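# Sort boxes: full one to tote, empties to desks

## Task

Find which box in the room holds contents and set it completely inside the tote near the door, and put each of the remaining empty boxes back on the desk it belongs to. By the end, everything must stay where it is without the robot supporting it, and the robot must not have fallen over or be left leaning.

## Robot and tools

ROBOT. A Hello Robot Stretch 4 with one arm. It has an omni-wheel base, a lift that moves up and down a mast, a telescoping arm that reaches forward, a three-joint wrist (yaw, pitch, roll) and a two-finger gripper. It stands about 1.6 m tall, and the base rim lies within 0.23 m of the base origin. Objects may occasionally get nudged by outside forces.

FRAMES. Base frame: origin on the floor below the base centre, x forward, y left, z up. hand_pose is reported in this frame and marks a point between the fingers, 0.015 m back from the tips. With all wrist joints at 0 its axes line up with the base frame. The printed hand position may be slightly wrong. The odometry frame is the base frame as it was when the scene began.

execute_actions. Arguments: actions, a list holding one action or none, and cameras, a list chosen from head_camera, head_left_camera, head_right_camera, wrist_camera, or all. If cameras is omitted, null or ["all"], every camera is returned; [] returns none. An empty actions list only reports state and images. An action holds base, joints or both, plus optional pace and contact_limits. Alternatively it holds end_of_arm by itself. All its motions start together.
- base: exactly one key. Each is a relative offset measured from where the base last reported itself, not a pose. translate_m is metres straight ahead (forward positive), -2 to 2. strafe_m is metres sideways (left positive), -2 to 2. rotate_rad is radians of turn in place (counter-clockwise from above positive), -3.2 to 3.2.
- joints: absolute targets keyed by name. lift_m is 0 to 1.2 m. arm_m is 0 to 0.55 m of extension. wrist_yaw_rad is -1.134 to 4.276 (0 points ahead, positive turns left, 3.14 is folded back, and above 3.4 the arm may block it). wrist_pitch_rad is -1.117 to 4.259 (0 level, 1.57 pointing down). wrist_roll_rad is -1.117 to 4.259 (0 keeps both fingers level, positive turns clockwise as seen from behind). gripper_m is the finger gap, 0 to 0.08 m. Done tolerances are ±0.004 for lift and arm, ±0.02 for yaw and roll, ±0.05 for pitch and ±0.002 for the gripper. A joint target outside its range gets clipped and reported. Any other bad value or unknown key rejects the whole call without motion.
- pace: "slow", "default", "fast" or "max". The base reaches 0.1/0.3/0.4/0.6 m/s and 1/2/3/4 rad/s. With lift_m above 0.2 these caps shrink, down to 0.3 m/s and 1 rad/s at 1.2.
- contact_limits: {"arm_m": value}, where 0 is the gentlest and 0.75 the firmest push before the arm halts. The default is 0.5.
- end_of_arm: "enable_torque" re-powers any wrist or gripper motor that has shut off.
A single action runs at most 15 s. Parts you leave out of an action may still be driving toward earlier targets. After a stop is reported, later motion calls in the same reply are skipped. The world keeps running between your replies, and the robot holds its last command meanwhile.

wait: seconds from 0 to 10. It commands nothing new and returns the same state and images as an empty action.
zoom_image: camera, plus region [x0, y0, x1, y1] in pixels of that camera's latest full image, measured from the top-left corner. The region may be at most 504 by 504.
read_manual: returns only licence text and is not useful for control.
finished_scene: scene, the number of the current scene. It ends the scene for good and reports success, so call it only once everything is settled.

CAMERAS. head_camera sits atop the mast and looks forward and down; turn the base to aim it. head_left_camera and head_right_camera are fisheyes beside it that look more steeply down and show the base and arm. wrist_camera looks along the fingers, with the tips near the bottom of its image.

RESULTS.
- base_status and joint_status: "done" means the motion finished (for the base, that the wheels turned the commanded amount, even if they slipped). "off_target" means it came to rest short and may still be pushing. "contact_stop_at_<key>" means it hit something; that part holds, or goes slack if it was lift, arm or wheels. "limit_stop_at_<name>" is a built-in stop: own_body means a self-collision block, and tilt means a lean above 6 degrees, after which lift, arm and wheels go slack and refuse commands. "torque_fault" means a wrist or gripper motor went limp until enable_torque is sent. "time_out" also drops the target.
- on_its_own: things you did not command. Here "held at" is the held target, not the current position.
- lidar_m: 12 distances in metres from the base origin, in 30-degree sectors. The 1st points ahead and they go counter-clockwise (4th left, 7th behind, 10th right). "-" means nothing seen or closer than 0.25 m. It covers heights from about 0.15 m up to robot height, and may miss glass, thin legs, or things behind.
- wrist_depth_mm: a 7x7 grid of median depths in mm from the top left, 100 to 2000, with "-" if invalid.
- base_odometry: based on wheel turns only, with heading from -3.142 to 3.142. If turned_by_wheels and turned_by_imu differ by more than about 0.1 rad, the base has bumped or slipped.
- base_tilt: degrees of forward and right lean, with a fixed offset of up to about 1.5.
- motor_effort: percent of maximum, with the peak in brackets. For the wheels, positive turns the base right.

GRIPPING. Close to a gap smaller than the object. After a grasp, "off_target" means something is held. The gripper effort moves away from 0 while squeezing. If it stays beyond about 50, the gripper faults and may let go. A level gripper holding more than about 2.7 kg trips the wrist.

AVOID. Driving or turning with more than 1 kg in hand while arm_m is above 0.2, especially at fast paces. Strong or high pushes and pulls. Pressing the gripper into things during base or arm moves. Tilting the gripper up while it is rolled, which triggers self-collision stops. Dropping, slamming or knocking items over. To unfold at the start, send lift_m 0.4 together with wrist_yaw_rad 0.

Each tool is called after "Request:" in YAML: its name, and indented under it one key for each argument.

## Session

Request:
execute_actions:
  actions: []

Scene clock: 0.00 s.
base_odometry: x=+0.000 y=+0.000 heading=+0.000 (m, m, rad; odometry frame)
turned_by_wheels: +0.000 (rad since the last result)
turned_by_imu: +0.000 (rad since the last result)
base_tilt: forward=-1.1 right=-0.7 (deg)
lidar_m: 1.04 0.84 0.84 0.98 1.34 1.33 1.04 0.87 0.86 0.97 1.63 1.11
base_status: not commanded
joint_positions: lift_m=+0.272 arm_m=-0.001 wrist_yaw_rad=+3.159 wrist_pitch_rad=+0.015 wrist_roll_rad=+0.008 gripper_m=+0.040
joint_status: not commanded
motor_effort: lift_m=+19 arm_m=-1 wrist_yaw_rad=+0 wrist_pitch_rad=-8 wrist_roll_rad=-2 gripper_m=+0 wheel_0=+0 wheel_1=+0 wheel_2=+0 (%)
hand_pose: x=-0.0443 y=+0.0838 z=+0.4474 quat_wxyz=(-0.009, -0.008, +0.004, +1.000) (m; base frame)
wrist_depth_mm: - - 138 1336 1808 - 1708 / - 106 138 1366 1756 - 1756 / - 116 141 1397 1756 1618 1430 / 168 144 1042 1397 1863 1983 1756 / 214 976 1138 1430 1863 1983 1756 / 214 931 114 1366 134 1397 1430 / - - - - - - 1118
pictures: head_camera, head_left_camera, head_right_camera, wrist_camera
camera_calibration (this result's frames):
wrist_camera: T_world_to_cam=[[-0.0610867, 0.997184, 0.0435026, -0.103713], [0.0434249, 0.0461978, -0.997988, 0.495534], [-0.997187, -0.0590747, -0.0461247, 0.134293], [0, 0, 0, 1]] pos_world=[0.106062, 0.0884612, 0.505243]
Images, in order (width x height): head_camera 420x560, head_left_camera 420x672, head_right_camera 420x672, wrist_camera 616x392.

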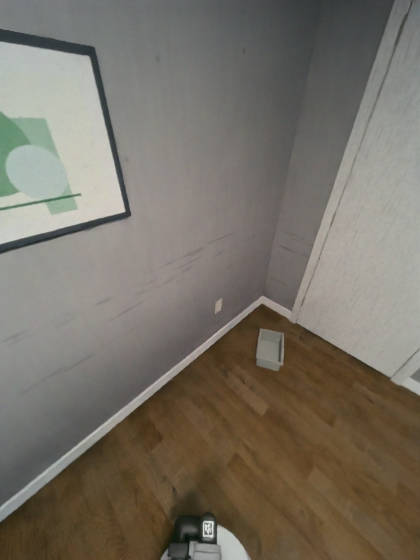

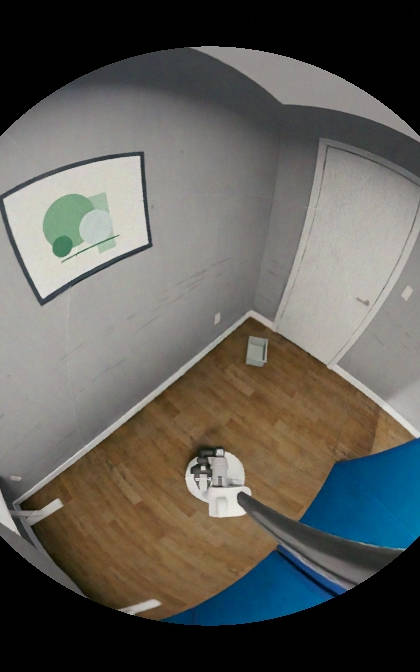

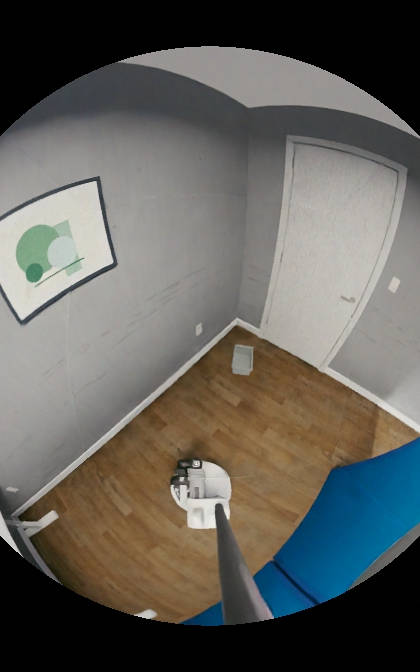

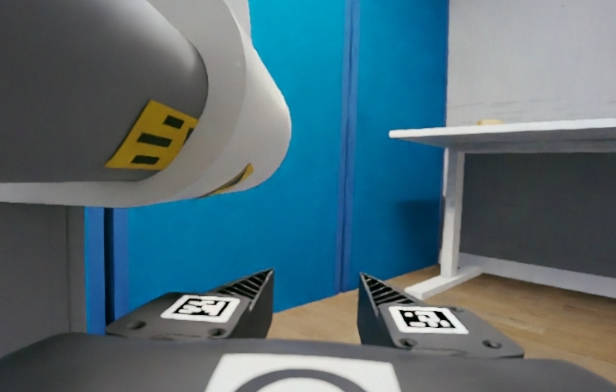

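Request:
execute_actions:
  actions:
    - {"base":{"rotate_rad":2.36},"joints":{"lift_m":0.45,"wrist_yaw_rad":0,"gripper_m":0.08},"pace":"fast"}
  cameras: ["head_camera"]

Scene clock: 11.90 s.
base_odometry: x=+0.000 y=+0.000 heading=+2.360 (m, m, rad; odometry frame)
turned_by_wheels: +2.360 (rad since the last result)
turned_by_imu: +2.359 (rad since the last result)
base_tilt: forward=-1.0 right=-0.8 (deg)
lidar_m: 1.32 1.28 0.92 0.85 0.89 1.74 1.62 1.11 0.89 0.84 0.87 1.19
base_status: done
joint_positions: lift_m=+0.450 arm_m=-0.001 wrist_yaw_rad=+0.000 wrist_pitch_rad=+0.015 wrist_roll_rad=+0.008 gripper_m=+0.080
joint_status: all done
motor_effort: lift_m=+20(23) arm_m=-2(1) wrist_yaw_rad=-1(6) wrist_pitch_rad=-9(9) wrist_roll_rad=-2(1) gripper_m=+3(2) wheel_0=+0(9) wheel_1=+1(8) wheel_2=+1(10) (%)
hand_pose: x=+0.3826 y=-0.0874 z=+0.6249 quat_wxyz=(+1.000, +0.004, +0.008, +0.000) (m; base frame)
wrist_depth_mm: 1281 1808 1863 1808 1863 1576 1138 / 1255 1808 1921 1863 1921 1661 1078 / 1229 1808 1921 1921 1921 1618 1078 / 1308 1708 1921 1863 1921 1430 1078 / 1308 1661 1921 1921 1921 1576 1042 / 1255 110 150 1863 1618 111 1025 / - - - - - - -
pictures: head_camera
Images, in order (width x height): head_camera 420x560.

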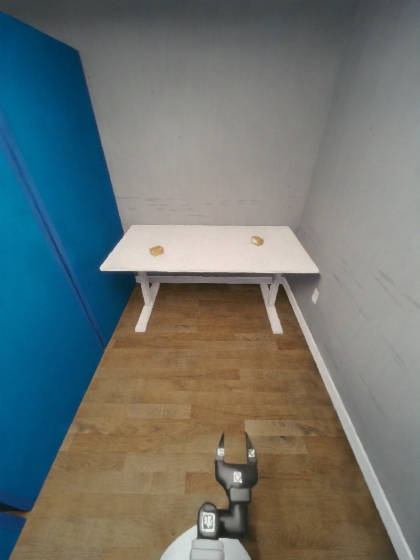

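Request:
execute_actions:
  actions:
    - {"base":{"rotate_rad":0.33},"joints":{"lift_m":0.6,"wrist_pitch_rad":1.57},"pace":"fast"}
  cameras: []

Request:
execute_actions:
  actions:
    - {"base":{"translate_m":1.0},"joints":{"lift_m":0.98,"arm_m":0.33},"pace":"max"}
  cameras: ["head_camera","wrist_camera"]

Scene clock: 23.57 s.
base_odometry: x=+0.000 y=+0.000 heading=+2.690 (m, m, rad; odometry frame)
turned_by_wheels: +0.330 (rad since the last result)
turned_by_imu: +0.330 (rad since the last result)
base_tilt: forward=-1.1 right=-0.7 (deg)
lidar_m: 1.33 0.98 0.85 0.86 1.03 1.61 1.09 0.98 0.84 0.84 1.03 1.33
base_status: done
joint_positions: lift_m=+0.600 arm_m=-0.001 wrist_yaw_rad=+0.000 wrist_pitch_rad=+1.570 wrist_roll_rad=+0.008 gripper_m=+0.080
joint_status: all done
motor_effort: lift_m=+21(23) arm_m=-1(1) wrist_yaw_rad=+0(2) wrist_pitch_rad=-2(6) wrist_roll_rad=-2(2) gripper_m=+1(1) wheel_0=+0(5) wheel_1=+1(7) wheel_2=+2(8) (%)
hand_pose: x=+0.1701 y=-0.0874 z=+0.5654 quat_wxyz=(+0.707, +0.003, +0.707, -0.003) (m; base frame)
wrist_depth_mm: 732 732 723 707 699 691 676 / 741 732 715 707 707 699 691 / 732 741 732 715 715 699 699 / 750 732 723 723 715 707 707 / 741 741 512 508 715 707 699 / 750 110 151 508 508 111 699 / - - - - - - -
pictures: none
No camera images: the call's "cameras" was empty. Leave "cameras" out to get every camera's image.

Scene clock: 27.23 s.
base_odometry: x=-0.900 y=+0.436 heading=+2.690 (m, m, rad; odometry frame)
turned_by_wheels: +0.000 (rad since the last result)
turned_by_imu: +0.001 (rad since the last result)
base_tilt: forward=-1.0 right=-0.7 (deg)
lidar_m: 0.36 0.45 0.57 0.57 0.69 1.24 2.11 1.32 1.16 0.72 0.44 0.36
base_status: done
joint_positions: lift_m=+0.980 arm_m=+0.329 wrist_yaw_rad=+0.000 wrist_pitch_rad=+1.570 wrist_roll_rad=+0.008 gripper_m=+0.080
joint_status: all done
motor_effort: lift_m=+19(24) arm_m=+4(5) wrist_yaw_rad=+1(2) wrist_pitch_rad=-1(3) wrist_roll_rad=-1(1) gripper_m=+1(2) wheel_0=-1(6) wheel_1=+0(8) wheel_2=+1(13) (%)
hand_pose: x=+0.5003 y=-0.0874 z=+0.9455 quat_wxyz=(+0.707, +0.003, +0.707, -0.003) (m; base frame)
wrist_depth_mm: 382 379 375 370 366 364 359 / 384 379 379 373 366 366 362 / 389 384 379 325 370 366 364 / 392 387 382 377 373 370 366 / 394 392 384 382 377 373 370 / 768 110 151 382 382 111 373 / - - - - - - -
pictures: head_camera, wrist_camera
camera_calibration (this result's frames):
wrist_camera: T_world_to_cam=[[0.0445231, -0.998067, -0.0433486, -0.0665472], [-0.998547, -0.0457787, 0.028417, 0.519672], [-0.0303465, 0.0420204, -0.998656, 1.11591], [0, 0, 0, 1]] pos_world=[0.555744, -0.0895199, 1.09676]
Images, in order (width x height): head_camera 420x560, wrist_camera 616x392.

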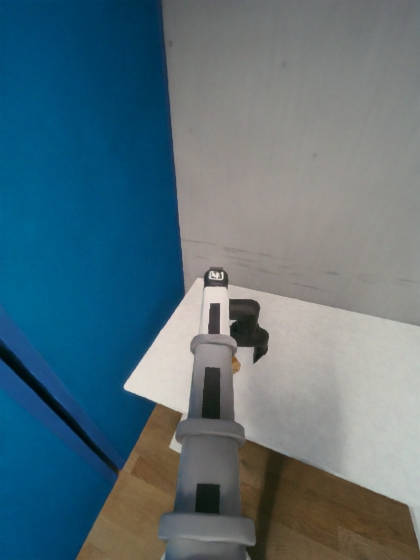

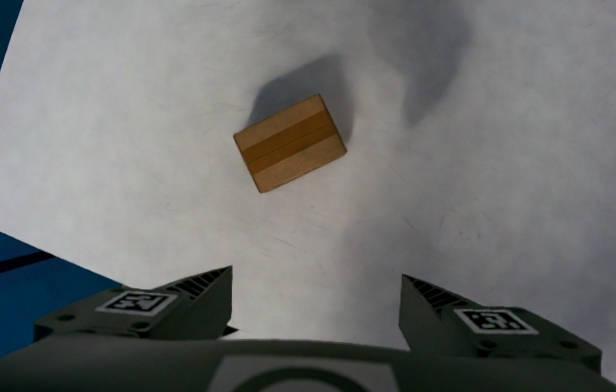

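Request:
execute_actions:
  actions:
    - {"base":{"strafe_m":0.028},"joints":{"lift_m":0.85,"wrist_roll_rad":1.10,"arm_m":0.419},"pace":"fast"}
  cameras: ["wrist_camera"]

Scene clock: 32.77 s.
base_odometry: x=-0.912 y=+0.411 heading=+2.690 (m, m, rad; odometry frame)
turned_by_wheels: +0.000 (rad since the last result)
turned_by_imu: +0.000 (rad since the last result)
base_tilt: forward=-1.1 right=-0.9 (deg)
lidar_m: 0.38 0.46 0.53 0.53 0.65 1.16 2.30 1.36 1.17 0.75 0.44 0.38
base_status: done
joint_positions: lift_m=+0.850 arm_m=+0.418 wrist_yaw_rad=+0.000 wrist_pitch_rad=+1.570 wrist_roll_rad=+1.100 gripper_m=+0.080
joint_status: all done
motor_effort: lift_m=+17(17) arm_m=+5(5) wrist_yaw_rad=+0(0) wrist_pitch_rad=+0(2) wrist_roll_rad=-1(4) gripper_m=+2(2) wheel_0=-1(8) wheel_1=+0(8) wheel_2=+1(0) (%)
hand_pose: x=+0.5892 y=-0.0874 z=+0.8157 quat_wxyz=(+0.603, +0.370, +0.603, -0.369) (m; base frame)
wrist_depth_mm: 251 248 245 243 238 236 235 / 253 251 247 244 240 238 236 / 255 253 249 246 243 240 237 / 257 254 250 247 244 240 239 / 259 256 252 199 246 244 239 / 260 110 151 201 200 111 243 / - - - - - - -
pictures: wrist_camera
camera_calibration (this result's frames):
wrist_camera: T_world_to_cam=[[-0.865076, -0.499697, -0.0441114, 0.504027], [-0.501075, 0.864927, 0.0287098, 0.398451], [0.0238069, 0.0469393, -0.998614, 0.957484], [0, 0, 0, 1]] pos_world=[0.612881, -0.137714, 0.966951]
Images, in order (width x height): wrist_camera 616x392.

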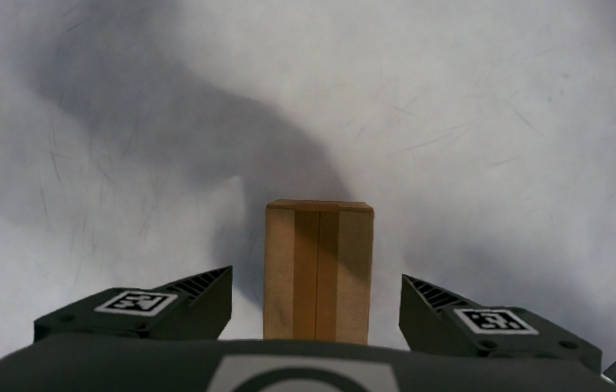

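Request:
execute_actions:
  actions:
    - {"joints":{"lift_m":0.783},"pace":"fast"}
  cameras: []

Request:
execute_actions:
  actions:
    - {"joints":{"gripper_m":0.04}}
  cameras: []

Request:
execute_actions:
  actions:
    - {"joints":{"lift_m":0.85,"wrist_pitch_rad":0.5},"pace":"fast"}
  cameras: []

Scene clock: 39.30 s.
base_odometry: x=-0.912 y=+0.411 heading=+2.690 (m, m, rad; odometry frame)
turned_by_wheels: +0.000 (rad since the last result)
turned_by_imu: +0.000 (rad since the last result)
base_tilt: forward=-1.1 right=-0.8 (deg)
lidar_m: 0.40 0.44 0.54 0.54 0.66 1.18 2.11 1.33 1.18 0.76 0.45 0.36
base_status: not commanded
joint_positions: lift_m=+0.783 arm_m=+0.418 wrist_yaw_rad=+0.000 wrist_pitch_rad=+1.570 wrist_roll_rad=+1.100 gripper_m=+0.080
joint_status: all done
motor_effort: lift_m=+17(17) arm_m=+5(5) wrist_yaw_rad=+0(0) wrist_pitch_rad=-1(1) wrist_roll_rad=+0(1) gripper_m=+3(2) wheel_0=-1(1) wheel_1=+0(0) wheel_2=+0(0) (%)
hand_pose: x=+0.5892 y=-0.0874 z=+0.7487 quat_wxyz=(+0.603, +0.370, +0.603, -0.369) (m; base frame)
wrist_depth_mm: 182 181 178 177 175 172 - / 183 182 180 178 175 173 171 / 185 183 181 179 177 175 173 / 187 185 182 180 178 176 174 / 189 186 183 131 130 177 175 / 190 110 133 131 131 111 - / - - - - - - -
pictures: none
No camera images: the call's "cameras" was empty. Leave "cameras" out to get every camera's image.

Scene clock: 40.30 s.
base_odometry: x=-0.912 y=+0.411 heading=+2.690 (m, m, rad; odometry frame)
turned_by_wheels: +0.000 (rad since the last result)
turned_by_imu: +0.000 (rad since the last result)
base_tilt: forward=-0.9 right=-0.8 (deg)
lidar_m: 0.38 0.47 0.53 0.54 0.64 1.16 2.31 1.36 1.17 0.75 0.42 0.38
base_status: not commanded
joint_positions: lift_m=+0.783 arm_m=+0.418 wrist_yaw_rad=+0.000 wrist_pitch_rad=+1.570 wrist_roll_rad=+1.100 gripper_m=+0.059
joint_status: gripper_m off_target (ended at +0.059, target +0.040)
on_its_own: gripper_m is held at +0.054, not at your +0.040, by its contact guard: the fingers met something
motor_effort: lift_m=+17(17) arm_m=+5(5) wrist_yaw_rad=-2(1) wrist_pitch_rad=-1(2) wrist_roll_rad=-1(0) gripper_m=-37(38) wheel_0=-1(1) wheel_1=+0(0) wheel_2=+0(0) (%)
hand_pose: x=+0.5892 y=-0.0874 z=+0.7487 quat_wxyz=(+0.603, +0.370, +0.603, -0.369) (m; base frame)
wrist_depth_mm: 182 180 179 176 174 172 - / 183 182 179 178 175 174 171 / 185 183 181 179 177 175 173 / 186 185 182 180 178 176 174 / 188 186 184 131 131 177 176 / 189 186 132 132 131 178 177 / - - - - - - -
pictures: none
No camera images: the call's "cameras" was empty. Leave "cameras" out to get every camera's image.

Scene clock: 41.43 s.
base_odometry: x=-0.912 y=+0.411 heading=+2.690 (m, m, rad; odometry frame)
turned_by_wheels: +0.000 (rad since the last result)
turned_by_imu: +0.000 (rad since the last result)
base_tilt: forward=-1.0 right=-0.7 (deg)
lidar_m: 0.38 0.47 0.53 0.54 0.66 1.15 2.12 1.36 1.18 0.76 0.44 0.38
base_status: not commanded
joint_positions: lift_m=+0.850 arm_m=+0.418 wrist_yaw_rad=+0.000 wrist_pitch_rad=+0.503 wrist_roll_rad=+1.100 gripper_m=+0.059
joint_status: all done
on_its_own: gripper_m is held at +0.054, not at your +0.040, by its contact guard: the fingers met something
motor_effort: lift_m=+20(23) arm_m=+5(5) wrist_yaw_rad=+0(1) wrist_pitch_rad=-10(9) wrist_roll_rad=-1(0) gripper_m=-37(37) wheel_0=-1(1) wheel_1=+0(0) wheel_2=+0(1) (%)
hand_pose: x=+0.7754 y=-0.0874 z=+0.9256 quat_wxyz=(+0.826, +0.506, +0.212, -0.130) (m; base frame)
wrist_depth_mm: 404 424 449 469 492 445 364 / 430 452 480 508 525 410 334 / 469 496 525 549 504 379 314 / 504 535 569 591 442 351 293 / 549 591 603 131 130 325 277 / 500 549 131 132 131 285 258 / - - - - - - -
pictures: none
No camera images: the call's "cameras" was empty. Leave "cameras" out to get every camera's image.

Request:
execute_actions:
  actions:
    - {"joints":{"wrist_pitch_rad":1.57,"lift_m":0.786},"pace":"slow"}
  cameras: []

Request:
execute_actions:
  actions:
    - {"joints":{"gripper_m":0.08}}
  cameras: []

Request:
execute_actions:
  actions:
    - {"joints":{"lift_m":0.86},"pace":"fast"}
  cameras: []

Request:
execute_actions:
  actions:
    - {"base":{"rotate_rad":-1.0},"joints":{"lift_m":0.98,"wrist_roll_rad":0},"pace":"fast"}
  cameras: ["head_camera"]

Request:
execute_actions:
  actions:
    - {"base":{"translate_m":0.36},"pace":"fast"}
  cameras: ["wrist_camera","head_camera"]

Scene clock: 55.33 s.
base_odometry: x=-0.912 y=+0.411 heading=+2.690 (m, m, rad; odometry frame)
turned_by_wheels: +0.000 (rad since the last result)
turned_by_imu: +0.000 (rad since the last result)
base_tilt: forward=-1.1 right=-0.8 (deg)
lidar_m: 0.38 0.47 0.54 0.54 0.64 1.20 2.32 1.35 1.15 0.76 0.43 0.38
base_status: not commanded
joint_positions: lift_m=+0.786 arm_m=+0.418 wrist_yaw_rad=+0.000 wrist_pitch_rad=+1.570 wrist_roll_rad=+1.100 gripper_m=+0.059
joint_status: all done
on_its_own: gripper_m is held at +0.054, not at your +0.040, by its contact guard: the fingers met something
motor_effort: lift_m=+17(20) arm_m=+5(5) wrist_yaw_rad=+0(0) wrist_pitch_rad=-1(8) wrist_roll_rad=-1(0) gripper_m=-37(37) wheel_0=-1(1) wheel_1=+0(0) wheel_2=+1(1) (%)
hand_pose: x=+0.5893 y=-0.0874 z=+0.7517 quat_wxyz=(+0.603, +0.370, +0.603, -0.369) (m; base frame)
wrist_depth_mm: 186 184 181 179 177 175 - / 187 185 182 180 178 176 174 / 189 186 184 182 179 177 176 / 189 188 185 182 181 179 177 / 191 189 187 131 130 180 178 / 193 189 132 132 131 180 179 / - - - - - - -
pictures: none
No camera images: the call's "cameras" was empty. Leave "cameras" out to get every camera's image.

Scene clock: 56.27 s.
base_odometry: x=-0.912 y=+0.411 heading=+2.690 (m, m, rad; odometry frame)
turned_by_wheels: +0.000 (rad since the last result)
turned_by_imu: +0.000 (rad since the last result)
base_tilt: forward=-1.1 right=-0.7 (deg)
lidar_m: 0.39 0.46 0.53 0.54 0.65 1.16 2.10 1.35 1.18 0.74 0.43 0.37
base_status: not commanded
joint_positions: lift_m=+0.786 arm_m=+0.418 wrist_yaw_rad=+0.000 wrist_pitch_rad=+1.570 wrist_roll_rad=+1.100 gripper_m=+0.080
joint_status: all done
motor_effort: lift_m=+17(17) arm_m=+5(5) wrist_yaw_rad=+0(1) wrist_pitch_rad=+0(0) wrist_roll_rad=-1(1) gripper_m=+3(40) wheel_0=-1(1) wheel_1=+0(0) wheel_2=+0(1) (%)
hand_pose: x=+0.5893 y=-0.0874 z=+0.7517 quat_wxyz=(+0.603, +0.370, +0.603, -0.369) (m; base frame)
wrist_depth_mm: 186 185 182 179 177 175 - / 187 185 183 180 179 176 175 / 189 186 183 181 180 177 176 / 190 189 186 182 181 178 177 / 191 189 186 134 133 179 178 / 193 110 136 135 134 111 - / - - - - - - -
pictures: none
No camera images: the call's "cameras" was empty. Leave "cameras" out to get every camera's image.

Scene clock: 57.33 s.
base_odometry: x=-0.912 y=+0.411 heading=+2.690 (m, m, rad; odometry frame)
turned_by_wheels: +0.000 (rad since the last result)
turned_by_imu: +0.000 (rad since the last result)
base_tilt: forward=-1.1 right=-0.7 (deg)
lidar_m: 0.38 0.48 0.54 0.54 0.66 1.17 2.10 1.36 1.17 0.74 0.45 0.38
base_status: not commanded
joint_positions: lift_m=+0.860 arm_m=+0.418 wrist_yaw_rad=+0.000 wrist_pitch_rad=+1.570 wrist_roll_rad=+1.100 gripper_m=+0.080
joint_status: all done
motor_effort: lift_m=+21(22) arm_m=+5(5) wrist_yaw_rad=-1(0) wrist_pitch_rad=-1(0) wrist_roll_rad=-1(1) gripper_m=+2(1) wheel_0=-1(1) wheel_1=+0(0) wheel_2=+0(0) (%)
hand_pose: x=+0.5893 y=-0.0874 z=+0.8254 quat_wxyz=(+0.603, +0.370, +0.603, -0.369) (m; base frame)
wrist_depth_mm: 260 258 256 252 248 246 242 / 263 260 256 254 250 247 245 / 265 263 258 255 252 249 247 / 267 264 262 255 254 251 249 / 267 265 263 208 255 253 251 / 272 110 150 210 208 111 251 / - - - - - - -
pictures: none
No camera images: the call's "cameras" was empty. Leave "cameras" out to get every camera's image.

Scene clock: 59.03 s.
base_odometry: x=-0.912 y=+0.411 heading=+1.690 (m, m, rad; odometry frame)
turned_by_wheels: -1.000 (rad since the last result)
turned_by_imu: -1.000 (rad since the last result)
base_tilt: forward=-1.1 right=-0.8 (deg)
lidar_m: 0.42 0.38 0.35 0.48 0.53 0.54 0.68 1.29 2.09 1.31 1.17 0.82
base_status: done
joint_positions: lift_m=+0.980 arm_m=+0.418 wrist_yaw_rad=+0.000 wrist_pitch_rad=+1.570 wrist_roll_rad=+0.000 gripper_m=+0.080
joint_status: all done
motor_effort: lift_m=+21(23) arm_m=+4(5) wrist_yaw_rad=-1(2) wrist_pitch_rad=-1(2) wrist_roll_rad=-3(7) gripper_m=+1(2) wheel_0=-2(6) wheel_1=-1(7) wheel_2=-2(7) (%)
hand_pose: x=+0.5894 y=-0.0874 z=+0.9454 quat_wxyz=(+0.707, +0.000, +0.707, +0.000) (m; base frame)
wrist_depth_mm: 382 379 375 370 370 364 357 / 384 379 375 373 368 366 931 / 387 387 379 377 373 1060 1060 / 392 387 382 377 1078 1078 1098 / 394 392 384 382 1118 1060 1098 / 394 110 150 1118 1098 111 1078 / - - - - - - -
pictures: head_camera
Images, in order (width x height): head_camera 420x560.

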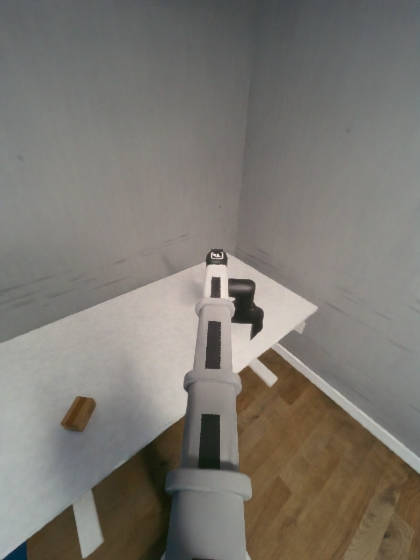

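Scene clock: 61.50 s.
base_odometry: x=-0.955 y=+0.768 heading=+1.690 (m, m, rad; odometry frame)
turned_by_wheels: +0.000 (rad since the last result)
turned_by_imu: +0.000 (rad since the last result)
base_tilt: forward=-1.0 right=-0.8 (deg)
lidar_m: 0.25 0.25 0.25 0.25 0.28 0.78 0.94 1.89 1.65 1.06 0.94 0.25
base_status: done
joint_positions: lift_m=+0.980 arm_m=+0.418 wrist_yaw_rad=+0.000 wrist_pitch_rad=+1.570 wrist_roll_rad=+0.000 gripper_m=+0.080
joint_status: not commanded
motor_effort: lift_m=+21(21) arm_m=+4(4) wrist_yaw_rad=-1(1) wrist_pitch_rad=-1(2) wrist_roll_rad=-3(2) gripper_m=+2(2) wheel_0=-1(6) wheel_1=+1(6) wheel_2=+1(9) (%)
hand_pose: x=+0.5894 y=-0.0874 z=+0.9454 quat_wxyz=(+0.707, +0.000, +0.707, +0.000) (m; base frame)
wrist_depth_mm: 384 375 375 370 366 364 359 / 387 382 377 373 370 366 359 / 387 379 379 327 368 364 364 / 389 384 379 377 375 370 364 / 392 387 382 379 375 373 368 / 397 110 151 384 377 111 373 / - - - - - - -
pictures: head_camera, wrist_camera
camera_calibration (this result's frames):
wrist_camera: T_world_to_cam=[[0.052147, -0.997698, -0.0433438, -0.0749837], [-0.998168, -0.0534067, 0.0284296, 0.607739], [-0.030679, 0.0417819, -0.998656, 1.1187], [0, 0, 0, 1]] pos_world=[0.644856, -0.0890951, 1.09667]
Images, in order (width x height): head_camera 420x560, wrist_camera 616x392.

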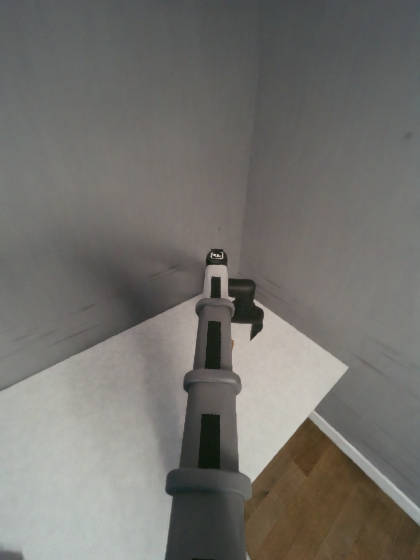

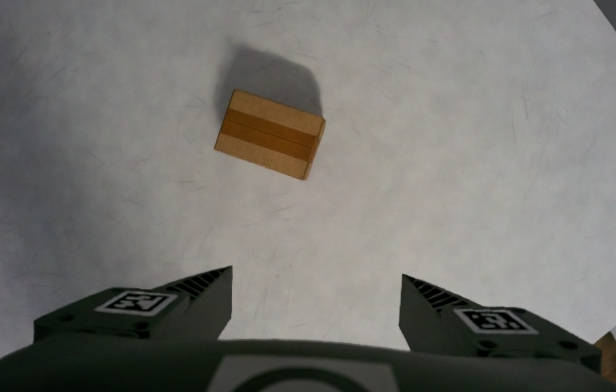

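Request:
execute_actions:
  actions:
    - {"base":{"rotate_rad":0.07},"joints":{"lift_m":0.85,"wrist_roll_rad":1.91,"arm_m":0.513},"pace":"fast"}
  cameras: ["wrist_camera"]

Scene clock: 69.43 s.
base_odometry: x=-0.955 y=+0.768 heading=+1.760 (m, m, rad; odometry frame)
turned_by_wheels: +0.070 (rad since the last result)
turned_by_imu: +0.070 (rad since the last result)
base_tilt: forward=-1.0 right=-0.8 (deg)
lidar_m: 0.25 0.25 0.25 0.25 0.30 0.80 0.99 2.84 1.51 1.01 0.76 0.25
base_status: done
joint_positions: lift_m=+0.850 arm_m=+0.512 wrist_yaw_rad=+0.000 wrist_pitch_rad=+1.570 wrist_roll_rad=+1.910 gripper_m=+0.080
joint_status: all done
motor_effort: lift_m=+17(18) arm_m=+5(5) wrist_yaw_rad=-1(2) wrist_pitch_rad=-1(3) wrist_roll_rad=+0(4) gripper_m=+1(3) wheel_0=-1(5) wheel_1=+0(2) wheel_2=+0(6) (%)
hand_pose: x=+0.6833 y=-0.0874 z=+0.8157 quat_wxyz=(+0.409, +0.577, +0.408, -0.577) (m; base frame)
wrist_depth_mm: 250 248 244 241 238 235 232 / 252 249 245 243 240 236 234 / 253 250 248 245 242 239 236 / 255 253 250 246 243 241 238 / 259 254 253 198 245 242 240 / 260 110 150 200 198 111 242 / - - - - - - -
pictures: wrist_camera
camera_calibration (this result's frames):
wrist_camera: T_world_to_cam=[[-0.958343, 0.282179, -0.0441962, 0.717499], [0.281087, 0.959233, 0.0293723, -0.0811509], [0.0506827, 0.0157257, -0.998591, 0.93413], [0, 0, 0, 1]] pos_world=[0.663076, -0.13931, 0.966908]
Images, in order (width x height): wrist_camera 616x392.

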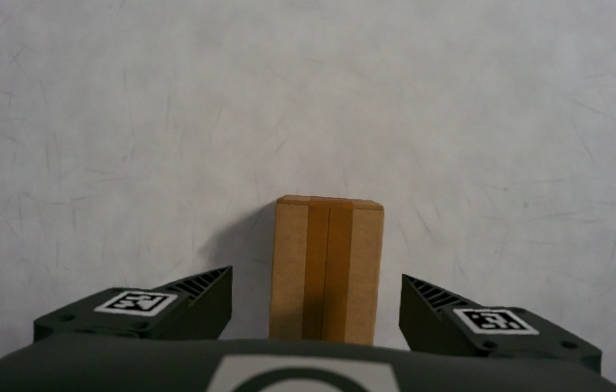

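Request:
execute_actions:
  actions:
    - {"joints":{"lift_m":0.783,"arm_m":0.505}}
  cameras: []

Request:
execute_actions:
  actions:
    - {"joints":{"gripper_m":0.04}}
  cameras: []

Request:
execute_actions:
  actions:
    - {"joints":{"lift_m":0.85,"wrist_pitch_rad":0.5,"arm_m":0.42},"pace":"fast"}
  cameras: []

Scene clock: 78.80 s.
base_odometry: x=-0.955 y=+0.768 heading=+1.760 (m, m, rad; odometry frame)
turned_by_wheels: +0.000 (rad since the last result)
turned_by_imu: +0.000 (rad since the last result)
base_tilt: forward=-1.0 right=-0.7 (deg)
lidar_m: 0.25 0.25 0.25 0.25 0.32 0.80 1.00 2.84 1.49 1.01 0.75 0.25
base_status: not commanded
joint_positions: lift_m=+0.783 arm_m=+0.506 wrist_yaw_rad=+0.000 wrist_pitch_rad=+1.570 wrist_roll_rad=+1.910 gripper_m=+0.080
joint_status: all done
motor_effort: lift_m=+17(17) arm_m=-5(5) wrist_yaw_rad=-1(1) wrist_pitch_rad=+0(1) wrist_roll_rad=-1(0) gripper_m=+3(2) wheel_0=-1(1) wheel_1=+0(0) wheel_2=+0(0) (%)
hand_pose: x=+0.6769 y=-0.0874 z=+0.7487 quat_wxyz=(+0.409, +0.577, +0.408, -0.577) (m; base frame)
wrist_depth_mm: 181 180 177 175 173 170 - / 183 181 179 177 175 172 171 / 185 182 180 178 176 174 173 / 186 184 182 179 177 176 174 / 187 186 182 131 132 177 175 / 191 110 133 131 131 111 - / - - - - - - -
pictures: none
No camera images: the call's "cameras" was empty. Leave "cameras" out to get every camera's image.

Scene clock: 79.80 s.
base_odometry: x=-0.955 y=+0.768 heading=+1.760 (m, m, rad; odometry frame)
turned_by_wheels: +0.000 (rad since the last result)
turned_by_imu: +0.000 (rad since the last result)
base_tilt: forward=-1.1 right=-0.9 (deg)
lidar_m: 0.25 0.25 0.25 0.25 0.33 0.79 1.02 2.84 1.51 1.02 0.76 0.25
base_status: not commanded
joint_positions: lift_m=+0.783 arm_m=+0.506 wrist_yaw_rad=+0.000 wrist_pitch_rad=+1.570 wrist_roll_rad=+1.910 gripper_m=+0.059
joint_status: gripper_m off_target (ended at +0.059, target +0.040)
on_its_own: gripper_m is held at +0.054, not at your +0.040, by its contact guard: the fingers met something
motor_effort: lift_m=+17(17) arm_m=-5(5) wrist_yaw_rad=-1(1) wrist_pitch_rad=-2(1) wrist_roll_rad=+0(0) gripper_m=-38(36) wheel_0=-1(1) wheel_1=+0(0) wheel_2=+0(0) (%)
hand_pose: x=+0.6769 y=-0.0874 z=+0.7487 quat_wxyz=(+0.409, +0.577, +0.408, -0.577) (m; base frame)
wrist_depth_mm: 182 180 177 175 173 171 - / 183 181 179 177 175 172 171 / 185 183 181 178 176 174 173 / 186 184 182 179 178 176 173 / 189 186 183 131 132 177 175 / 190 186 132 132 130 177 177 / - - - - - - -
pictures: none
No camera images: the call's "cameras" was empty. Leave "cameras" out to get every camera's image.

Scene clock: 80.93 s.
base_odometry: x=-0.955 y=+0.768 heading=+1.760 (m, m, rad; odometry frame)
turned_by_wheels: +0.000 (rad since the last result)
turned_by_imu: +0.000 (rad since the last result)
base_tilt: forward=-1.0 right=-0.7 (deg)
lidar_m: 0.25 0.25 0.25 0.25 0.31 0.79 1.02 2.82 1.51 1.04 0.74 0.25
base_status: not commanded
joint_positions: lift_m=+0.850 arm_m=+0.421 wrist_yaw_rad=+0.000 wrist_pitch_rad=+0.503 wrist_roll_rad=+1.910 gripper_m=+0.059
joint_status: all done
on_its_own: gripper_m is held at +0.054, not at your +0.040, by its contact guard: the fingers met something
motor_effort: lift_m=+21(24) arm_m=-5(8) wrist_yaw_rad=-1(1) wrist_pitch_rad=-9(12) wrist_roll_rad=-1(1) gripper_m=-37(37) wheel_0=-1(1) wheel_1=+0(0) wheel_2=+0(1) (%)
hand_pose: x=+0.7781 y=-0.0874 z=+0.9256 quat_wxyz=(+0.560, +0.791, +0.144, -0.203) (m; base frame)
wrist_depth_mm: 382 421 480 535 338 262 223 / 418 469 544 580 359 274 232 / 469 539 621 569 379 290 244 / 517 554 580 554 399 304 255 / 477 496 508 131 132 320 266 / 427 445 132 132 131 306 277 / - - - - - - -
pictures: none
No camera images: the call's "cameras" was empty. Leave "cameras" out to get every camera's image.

Request:
execute_actions:
  actions:
    - {"joints":{"wrist_pitch_rad":1.57,"lift_m":0.786},"pace":"slow"}
  cameras: []

Request:
execute_actions:
  actions:
    - {"joints":{"gripper_m":0.08}}
  cameras: []

Request:
execute_actions:
  actions:
    - {"joints":{"lift_m":0.85},"pace":"fast"}
  cameras: []

Request:
execute_actions:
  actions:
    - {"base":{"rotate_rad":0.49},"joints":{"arm_m":0,"wrist_roll_rad":0},"pace":"fast"}
  cameras: []

Request:
execute_actions:
  actions:
    - {"base":{"translate_m":-2.0},"joints":{"lift_m":0.4},"pace":"slow"}
  cameras: ["bogus"]

Scene clock: 91.70 s.
base_odometry: x=-0.955 y=+0.768 heading=+1.760 (m, m, rad; odometry frame)
turned_by_wheels: +0.000 (rad since the last result)
turned_by_imu: +0.000 (rad since the last result)
base_tilt: forward=-1.0 right=-0.8 (deg)
lidar_m: 0.25 0.25 0.25 0.25 0.30 0.79 1.00 2.83 1.53 1.02 0.74 0.25
base_status: not commanded
joint_positions: lift_m=+0.786 arm_m=+0.421 wrist_yaw_rad=+0.000 wrist_pitch_rad=+1.570 wrist_roll_rad=+1.910 gripper_m=+0.059
joint_status: all done
on_its_own: gripper_m is held at +0.054, not at your +0.040, by its contact guard: the fingers met something
motor_effort: lift_m=+17(20) arm_m=-5(5) wrist_yaw_rad=-1(1) wrist_pitch_rad=-1(8) wrist_roll_rad=-1(1) gripper_m=-37(38) wheel_0=-1(1) wheel_1=+0(0) wheel_2=+0(0) (%)
hand_pose: x=+0.5920 y=-0.0874 z=+0.7517 quat_wxyz=(+0.409, +0.578, +0.408, -0.577) (m; base frame)
wrist_depth_mm: 185 183 180 178 177 174 - / 186 184 182 180 178 175 174 / 188 186 183 182 179 177 176 / 190 187 185 182 180 179 177 / 191 189 187 130 132 179 178 / 194 189 132 132 130 181 180 / - - - - - - -
pictures: none
No camera images: the call's "cameras" was empty. Leave "cameras" out to get every camera's image.

Scene clock: 92.63 s.
base_odometry: x=-0.955 y=+0.768 heading=+1.760 (m, m, rad; odometry frame)
turned_by_wheels: +0.000 (rad since the last result)
turned_by_imu: +0.000 (rad since the last result)
base_tilt: forward=-0.9 right=-0.7 (deg)
lidar_m: 0.25 0.25 0.25 0.25 0.35 0.78 0.99 2.83 1.53 1.02 0.75 0.25
base_status: not commanded
joint_positions: lift_m=+0.786 arm_m=+0.421 wrist_yaw_rad=+0.000 wrist_pitch_rad=+1.570 wrist_roll_rad=+1.910 gripper_m=+0.080
joint_status: all done
motor_effort: lift_m=+17(17) arm_m=-5(5) wrist_yaw_rad=+0(1) wrist_pitch_rad=-1(0) wrist_roll_rad=-2(1) gripper_m=+3(35) wheel_0=-1(1) wheel_1=+0(0) wheel_2=+0(0) (%)
hand_pose: x=+0.5920 y=-0.0874 z=+0.7517 quat_wxyz=(+0.409, +0.578, +0.408, -0.577) (m; base frame)
wrist_depth_mm: 185 182 181 179 177 174 - / 186 184 182 180 178 175 174 / 189 186 183 181 179 177 175 / 190 188 185 182 180 179 177 / 191 189 186 134 181 180 178 / 193 110 136 135 134 111 - / - - - - - - -
pictures: none
No camera images: the call's "cameras" was empty. Leave "cameras" out to get every camera's image.

Scene clock: 93.63 s.
base_odometry: x=-0.955 y=+0.768 heading=+1.760 (m, m, rad; odometry frame)
turned_by_wheels: +0.000 (rad since the last result)
turned_by_imu: +0.000 (rad since the last result)
base_tilt: forward=-1.0 right=-0.8 (deg)
lidar_m: 0.25 0.25 0.25 0.25 0.29 0.79 1.01 2.84 1.51 1.03 0.75 0.25
base_status: not commanded
joint_positions: lift_m=+0.850 arm_m=+0.421 wrist_yaw_rad=+0.000 wrist_pitch_rad=+1.570 wrist_roll_rad=+1.910 gripper_m=+0.080
joint_status: all done
motor_effort: lift_m=+21(21) arm_m=-5(5) wrist_yaw_rad=+0(0) wrist_pitch_rad=-1(1) wrist_roll_rad=+0(1) gripper_m=+2(1) wheel_0=-1(1) wheel_1=+0(0) wheel_2=+0(0) (%)
hand_pose: x=+0.5919 y=-0.0874 z=+0.8154 quat_wxyz=(+0.409, +0.577, +0.408, -0.577) (m; base frame)
wrist_depth_mm: 250 247 244 240 237 235 233 / 251 249 246 243 240 237 235 / 253 250 248 244 242 238 236 / 256 253 250 245 244 240 238 / 258 255 251 198 246 243 239 / 259 110 150 200 198 111 243 / - - - - - - -
pictures: none
No camera images: the call's "cameras" was empty. Leave "cameras" out to get every camera's image.

Scene clock: 95.60 s.
base_odometry: x=-0.955 y=+0.768 heading=+2.250 (m, m, rad; odometry frame)
turned_by_wheels: +0.490 (rad since the last result)
turned_by_imu: +0.490 (rad since the last result)
base_tilt: forward=-1.0 right=-0.7 (deg)
lidar_m: 0.25 0.25 0.25 0.30 0.79 0.99 2.02 1.58 1.05 0.94 0.26 0.26
base_status: done
joint_positions: lift_m=+0.850 arm_m=+0.001 wrist_yaw_rad=+0.000 wrist_pitch_rad=+1.570 wrist_roll_rad=+0.000 gripper_m=+0.080
joint_status: all done
motor_effort: lift_m=+21(21) arm_m=-5(5) wrist_yaw_rad=+1(1) wrist_pitch_rad=-2(2) wrist_roll_rad=-3(6) gripper_m=+3(3) wheel_0=+1(6) wheel_1=+0(6) wheel_2=-1(6) (%)
hand_pose: x=+0.1718 y=-0.0874 z=+0.8154 quat_wxyz=(+0.707, +0.000, +0.707, +0.000) (m; base frame)
wrist_depth_mm: 252 249 247 243 241 239 237 / 254 251 248 245 244 240 239 / 255 252 250 248 245 243 240 / 257 255 251 249 247 243 242 / 258 256 254 251 247 246 243 / 259 110 150 252 249 111 946 / - - - - - - -
pictures: none
No camera images: the call's "cameras" was empty. Leave "cameras" out to get every camera's image.


Request:
execute_actions:
  actions:
    - {"base":{"translate_m":-2.0},"pace":"max"}
  cameras: ["head_camera"]

Request:
execute_actions:
  actions:
    - {"base":{"rotate_rad":1.68},"joints":{"lift_m":0.32},"pace":"max"}
  cameras: ["head_camera","head_right_camera"]

Scene clock: 105.30 s.
base_odometry: x=+0.301 y=-0.788 heading=+2.250 (m, m, rad; odometry frame)
turned_by_wheels: +0.000 (rad since the last result)
turned_by_imu: +0.000 (rad since the last result)
base_tilt: forward=-0.9 right=-0.7 (deg)
lidar_m: 2.08 0.85 0.54 0.48 1.51 0.99 0.86 0.86 0.99 0.82 1.24 1.55
base_status: done
joint_positions: lift_m=+0.850 arm_m=+0.001 wrist_yaw_rad=+0.000 wrist_pitch_rad=+1.570 wrist_roll_rad=+0.000 gripper_m=+0.080
joint_status: not commanded
motor_effort: lift_m=+21(21) arm_m=-5(5) wrist_yaw_rad=+0(1) wrist_pitch_rad=-1(3) wrist_roll_rad=-2(3) gripper_m=+2(3) wheel_0=+0(7) wheel_1=+1(6) wheel_2=-1(10) (%)
hand_pose: x=+0.1719 y=-0.0874 z=+0.8154 quat_wxyz=(+0.707, +0.000, +0.707, +0.000) (m; base frame)
wrist_depth_mm: 820 991 976 946 946 931 946 / 820 991 960 960 946 931 917 / 820 991 976 960 960 960 931 / 788 1008 991 976 960 946 931 / 778 991 768 759 960 946 946 / 1025 110 151 768 759 111 960 / - - - - - - -
pictures: head_camera
Images, in order (width x height): head_camera 420x560.

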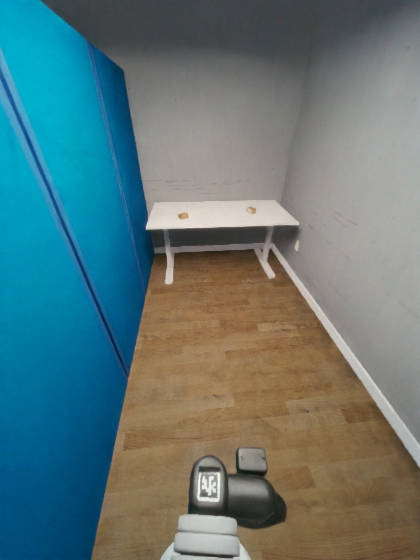

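Scene clock: 107.40 s.
base_odometry: x=+0.301 y=-0.788 heading=-2.353 (m, m, rad; odometry frame)
turned_by_wheels: +1.680 (rad since the last result)
turned_by_imu: +1.679 (rad since the last result)
base_tilt: forward=-1.0 right=-0.8 (deg)
lidar_m: 0.50 1.33 0.94 0.84 0.87 0.76 1.23 1.27 1.73 2.09 0.73 0.51
base_status: done
joint_positions: lift_m=+0.320 arm_m=+0.001 wrist_yaw_rad=+0.000 wrist_pitch_rad=+1.570 wrist_roll_rad=+0.000 gripper_m=+0.080
joint_status: all done
motor_effort: lift_m=+18(19) arm_m=-5(5) wrist_yaw_rad=+0(1) wrist_pitch_rad=-1(1) wrist_roll_rad=-3(2) gripper_m=+2(3) wheel_0=+0(6) wheel_1=-1(7) wheel_2=-1(7) (%)
hand_pose: x=+0.1719 y=-0.0874 z=+0.2856 quat_wxyz=(+0.707, +0.000, +0.707, +0.000) (m; base frame)
wrist_depth_mm: 445 442 436 430 427 424 421 / 449 442 439 436 433 424 424 / 452 445 442 439 436 430 424 / 459 442 442 442 433 433 427 / 455 238 230 232 436 433 433 / 238 110 150 228 227 111 430 / - - - - - - -
pictures: head_camera, head_right_camera
Images, in order (width x height): head_camera 420x560, head_right_camera 420x672.

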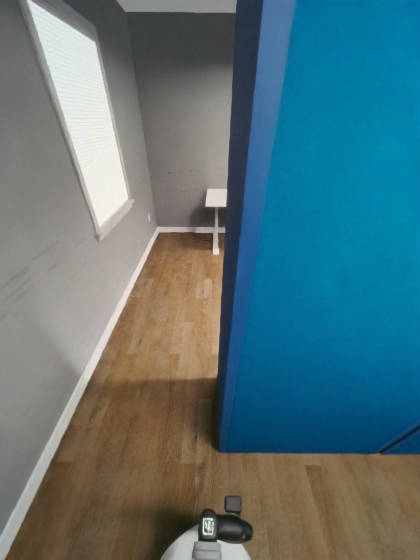

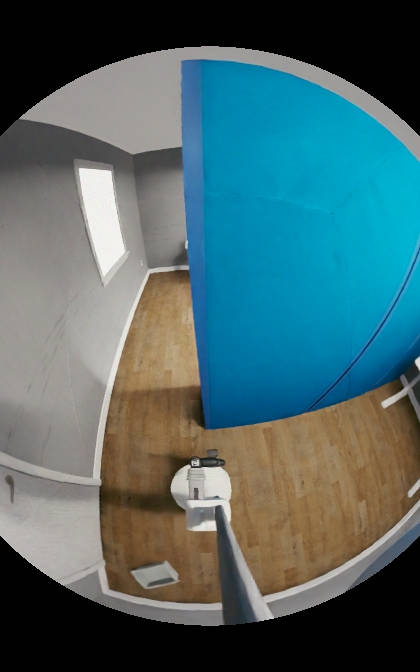

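Request:
execute_actions:
  actions:
    - {"base":{"strafe_m":0.38},"pace":"max"}
  cameras: []

Request:
execute_actions:
  actions:
    - {"base":{"translate_m":1.35},"pace":"max"}
  cameras: ["head_camera","head_right_camera"]

Scene clock: 114.83 s.
base_odometry: x=+0.571 y=-1.056 heading=-2.353 (m, m, rad; odometry frame)
turned_by_wheels: +0.000 (rad since the last result)
turned_by_imu: +0.002 (rad since the last result)
base_tilt: forward=-1.1 right=-0.7 (deg)
lidar_m: 2.15 0.76 0.55 0.48 0.47 0.68 0.76 1.29 1.70 2.16 0.70 0.64
base_status: done
joint_positions: lift_m=+0.320 arm_m=+0.001 wrist_yaw_rad=+0.000 wrist_pitch_rad=+1.570 wrist_roll_rad=+0.000 gripper_m=+0.080
joint_status: not commanded
motor_effort: lift_m=+19(18) arm_m=-5(5) wrist_yaw_rad=-1(1) wrist_pitch_rad=-1(2) wrist_roll_rad=-3(2) gripper_m=+1(1) wheel_0=+0(11) wheel_1=+0(13) wheel_2=-1(0) (%)
hand_pose: x=+0.1719 y=-0.0874 z=+0.2856 quat_wxyz=(+0.707, +0.000, +0.707, +0.000) (m; base frame)
wrist_depth_mm: 445 445 436 433 427 421 421 / 445 445 442 433 427 427 421 / 452 445 442 439 433 427 424 / 452 452 442 439 436 430 427 / 452 238 230 232 436 433 433 / 237 110 151 229 228 111 430 / - - - - - - -
pictures: none
No camera images: the call's "cameras" was empty. Leave "cameras" out to get every camera's image.

Scene clock: 118.80 s.
base_odometry: x=-0.381 y=-2.013 heading=-2.353 (m, m, rad; odometry frame)
turned_by_wheels: +0.000 (rad since the last result)
turned_by_imu: +0.000 (rad since the last result)
base_tilt: forward=-1.0 right=-0.9 (deg)
lidar_m: 1.38 0.77 0.59 0.55 0.58 0.78 1.91 0.60 0.57 1.43 2.00 1.45
base_status: done
joint_positions: lift_m=+0.320 arm_m=+0.001 wrist_yaw_rad=+0.000 wrist_pitch_rad=+1.570 wrist_roll_rad=+0.000 gripper_m=+0.080
joint_status: not commanded
motor_effort: lift_m=+19(18) arm_m=-5(5) wrist_yaw_rad=-1(1) wrist_pitch_rad=-1(2) wrist_roll_rad=-3(2) gripper_m=+2(1) wheel_0=-2(7) wheel_1=-2(9) wheel_2=+0(14) (%)
hand_pose: x=+0.1719 y=-0.0874 z=+0.2856 quat_wxyz=(+0.707, +0.000, +0.707, +0.000) (m; base frame)
wrist_depth_mm: 445 442 439 433 430 421 418 / 452 442 439 433 430 424 421 / 449 449 445 439 436 430 427 / 455 449 442 436 436 433 427 / 455 236 230 232 439 433 427 / 237 110 150 228 227 111 436 / - - - - - - -
pictures: head_camera, head_right_camera
Images, in order (width x height): head_camera 420x560, head_right_camera 420x672.

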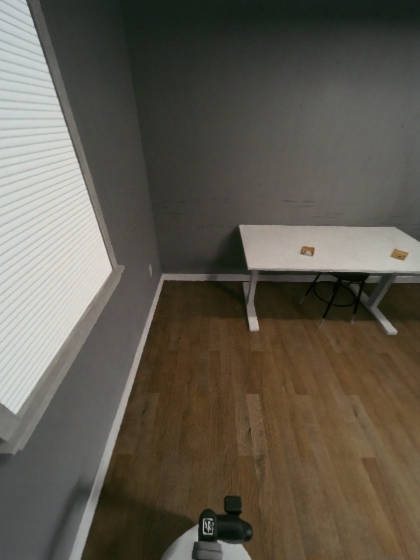

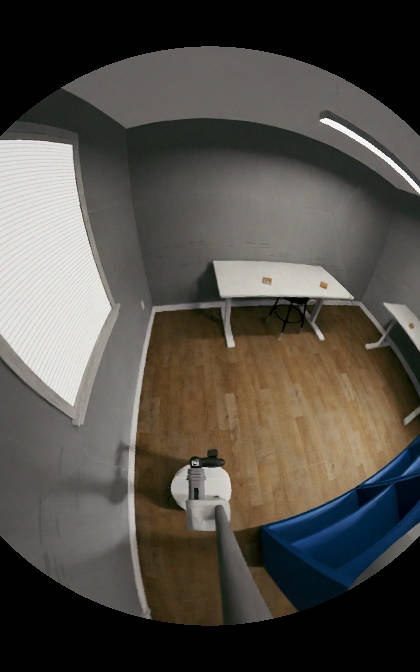

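Request:
execute_actions:
  actions:
    - {"base":{"rotate_rad":-0.37},"pace":"fast"}
  cameras: []

Request:
execute_actions:
  actions:
    - {"base":{"translate_m":1.05},"joints":{"lift_m":0.98,"arm_m":0.15},"pace":"max"}
  cameras: []

Request:
execute_actions:
  actions:
    - {"joints":{"arm_m":0.41},"pace":"max"}
  cameras: ["head_camera","wrist_camera"]

Scene clock: 127.07 s.
base_odometry: x=-0.381 y=-2.013 heading=-2.724 (m, m, rad; odometry frame)
turned_by_wheels: -0.370 (rad since the last result)
turned_by_imu: -0.370 (rad since the last result)
base_tilt: forward=-1.1 right=-0.7 (deg)
lidar_m: 1.39 1.53 0.68 0.56 0.55 0.61 0.93 2.12 0.58 0.67 2.40 1.75
base_status: done
joint_positions: lift_m=+0.320 arm_m=+0.001 wrist_yaw_rad=+0.000 wrist_pitch_rad=+1.570 wrist_roll_rad=+0.000 gripper_m=+0.080
joint_status: not commanded
motor_effort: lift_m=+18(18) arm_m=-5(5) wrist_yaw_rad=+0(0) wrist_pitch_rad=-2(2) wrist_roll_rad=-3(2) gripper_m=+2(2) wheel_0=-1(6) wheel_1=-2(6) wheel_2=-2(7) (%)
hand_pose: x=+0.1719 y=-0.0874 z=+0.2856 quat_wxyz=(+0.707, +0.000, +0.707, +0.000) (m; base frame)
wrist_depth_mm: 445 442 439 433 430 424 418 / 445 445 436 433 433 424 418 / 449 449 442 439 433 433 427 / 452 445 347 442 433 433 430 / 455 237 230 231 436 433 433 / 239 110 150 229 228 111 433 / - - - - - - -
pictures: none
No camera images: the call's "cameras" was empty. Leave "cameras" out to get every camera's image.

Scene clock: 130.50 s.
base_odometry: x=-1.340 y=-2.439 heading=-2.724 (m, m, rad; odometry frame)
turned_by_wheels: +0.000 (rad since the last result)
turned_by_imu: +0.000 (rad since the last result)
base_tilt: forward=-1.0 right=-0.8 (deg)
lidar_m: 0.39 0.38 1.27 0.96 0.92 1.02 1.60 1.38 1.50 2.03 1.06 0.56
base_status: done
joint_positions: lift_m=+0.980 arm_m=+0.149 wrist_yaw_rad=+0.000 wrist_pitch_rad=+1.570 wrist_roll_rad=+0.000 gripper_m=+0.080
joint_status: all done
motor_effort: lift_m=+20(25) arm_m=+5(6) wrist_yaw_rad=-1(1) wrist_pitch_rad=+0(3) wrist_roll_rad=-2(2) gripper_m=+2(1) wheel_0=-2(8) wheel_1=+0(7) wheel_2=+0(15) (%)
hand_pose: x=+0.3202 y=-0.0874 z=+0.9454 quat_wxyz=(+0.707, +0.000, +0.707, +0.000) (m; base frame)
wrist_depth_mm: 384 382 377 373 368 364 1060 / 384 382 379 373 1078 1078 1078 / 389 384 384 1098 1078 1060 1078 / 389 1118 1138 1098 1098 1078 1078 / 1160 1098 1118 1008 1098 1118 1078 / 1160 110 151 904 1118 111 1078 / - - - - - - -
pictures: none
No camera images: the call's "cameras" was empty. Leave "cameras" out to get every camera's image.

Scene clock: 132.00 s.
base_odometry: x=-1.340 y=-2.439 heading=-2.724 (m, m, rad; odometry frame)
turned_by_wheels: +0.000 (rad since the last result)
turned_by_imu: +0.000 (rad since the last result)
base_tilt: forward=-1.0 right=-0.8 (deg)
lidar_m: 0.39 0.38 1.25 0.96 0.93 1.02 1.57 1.39 1.51 2.03 1.06 0.50
base_status: not commanded
joint_positions: lift_m=+0.980 arm_m=+0.409 wrist_yaw_rad=+0.000 wrist_pitch_rad=+1.570 wrist_roll_rad=+0.000 gripper_m=+0.080
joint_status: all done
motor_effort: lift_m=+20(20) arm_m=+5(7) wrist_yaw_rad=-1(0) wrist_pitch_rad=-1(2) wrist_roll_rad=-1(1) gripper_m=+2(3) wheel_0=-2(2) wheel_1=-1(1) wheel_2=+1(0) (%)
hand_pose: x=+0.5803 y=-0.0874 z=+0.9454 quat_wxyz=(+0.707, +0.000, +0.707, +0.000) (m; base frame)
wrist_depth_mm: 384 377 373 370 368 362 362 / 384 382 377 373 368 364 362 / 389 382 377 325 370 366 364 / 389 384 382 379 375 368 368 / 392 389 384 379 377 373 370 / 394 110 150 384 379 111 1078 / - - - - - - -
pictures: head_camera, wrist_camera
camera_calibration (this result's frames):
wrist_camera: T_world_to_cam=[[0.0527856, -0.997665, -0.0433343, -0.0748852], [-0.998139, -0.054038, 0.0282561, 0.598768], [-0.0305319, 0.0417622, -0.998661, 1.11837], [0, 0, 0, 1]] pos_world=[0.635752, -0.0890599, 1.09671]
Images, in order (width x height): head_camera 420x560, wrist_camera 616x392.

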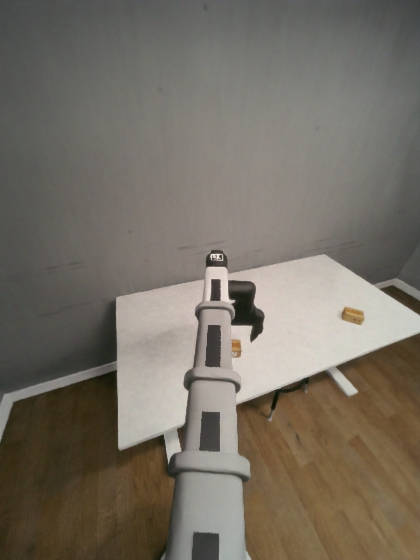

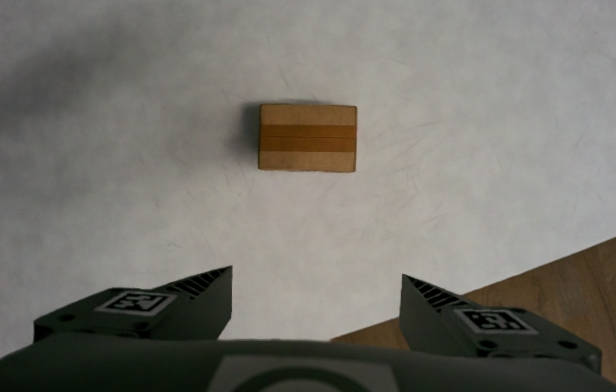

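Request:
execute_actions:
  actions:
    - {"base":{"rotate_rad":0.019},"joints":{"lift_m":0.85,"wrist_roll_rad":1.565,"arm_m":0.503},"pace":"fast"}
  cameras: ["wrist_camera"]

Scene clock: 137.17 s.
base_odometry: x=-1.340 y=-2.439 heading=-2.705 (m, m, rad; odometry frame)
turned_by_wheels: +0.019 (rad since the last result)
turned_by_imu: +0.019 (rad since the last result)
base_tilt: forward=-0.9 right=-0.9 (deg)
lidar_m: 0.39 0.38 1.24 0.96 0.93 1.04 1.66 1.38 1.51 2.03 1.04 0.51
base_status: done
joint_positions: lift_m=+0.850 arm_m=+0.502 wrist_yaw_rad=+0.000 wrist_pitch_rad=+1.570 wrist_roll_rad=+1.565 gripper_m=+0.080
joint_status: all done
motor_effort: lift_m=+17(20) arm_m=+5(7) wrist_yaw_rad=-1(1) wrist_pitch_rad=-1(2) wrist_roll_rad=-1(3) gripper_m=+2(2) wheel_0=-1(4) wheel_1=+0(4) wheel_2=+0(4) (%)
hand_pose: x=+0.6733 y=-0.0874 z=+0.8157 quat_wxyz=(+0.502, +0.499, +0.501, -0.498) (m; base frame)
wrist_depth_mm: 251 248 244 241 238 235 235 / 253 249 246 244 240 237 236 / 255 251 247 245 243 239 236 / 256 253 250 246 243 241 238 / 259 255 252 198 245 243 240 / 260 110 150 199 199 111 242 / - - - - - - -
pictures: wrist_camera
camera_calibration (this result's frames):
wrist_camera: T_world_to_cam=[[-0.997301, -0.0585959, -0.0442391, 0.704388], [-0.0599141, 0.99778, 0.0290814, 0.154846], [0.0424368, 0.0316535, -0.998598, 0.941588], [0, 0, 0, 1]] pos_world=[0.671807, -0.143032, 0.966926]
Images, in order (width x height): wrist_camera 616x392.

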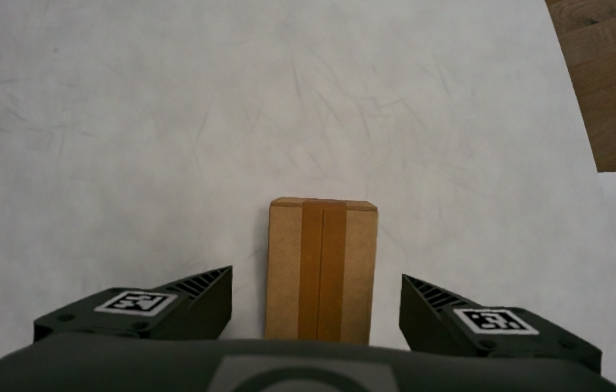

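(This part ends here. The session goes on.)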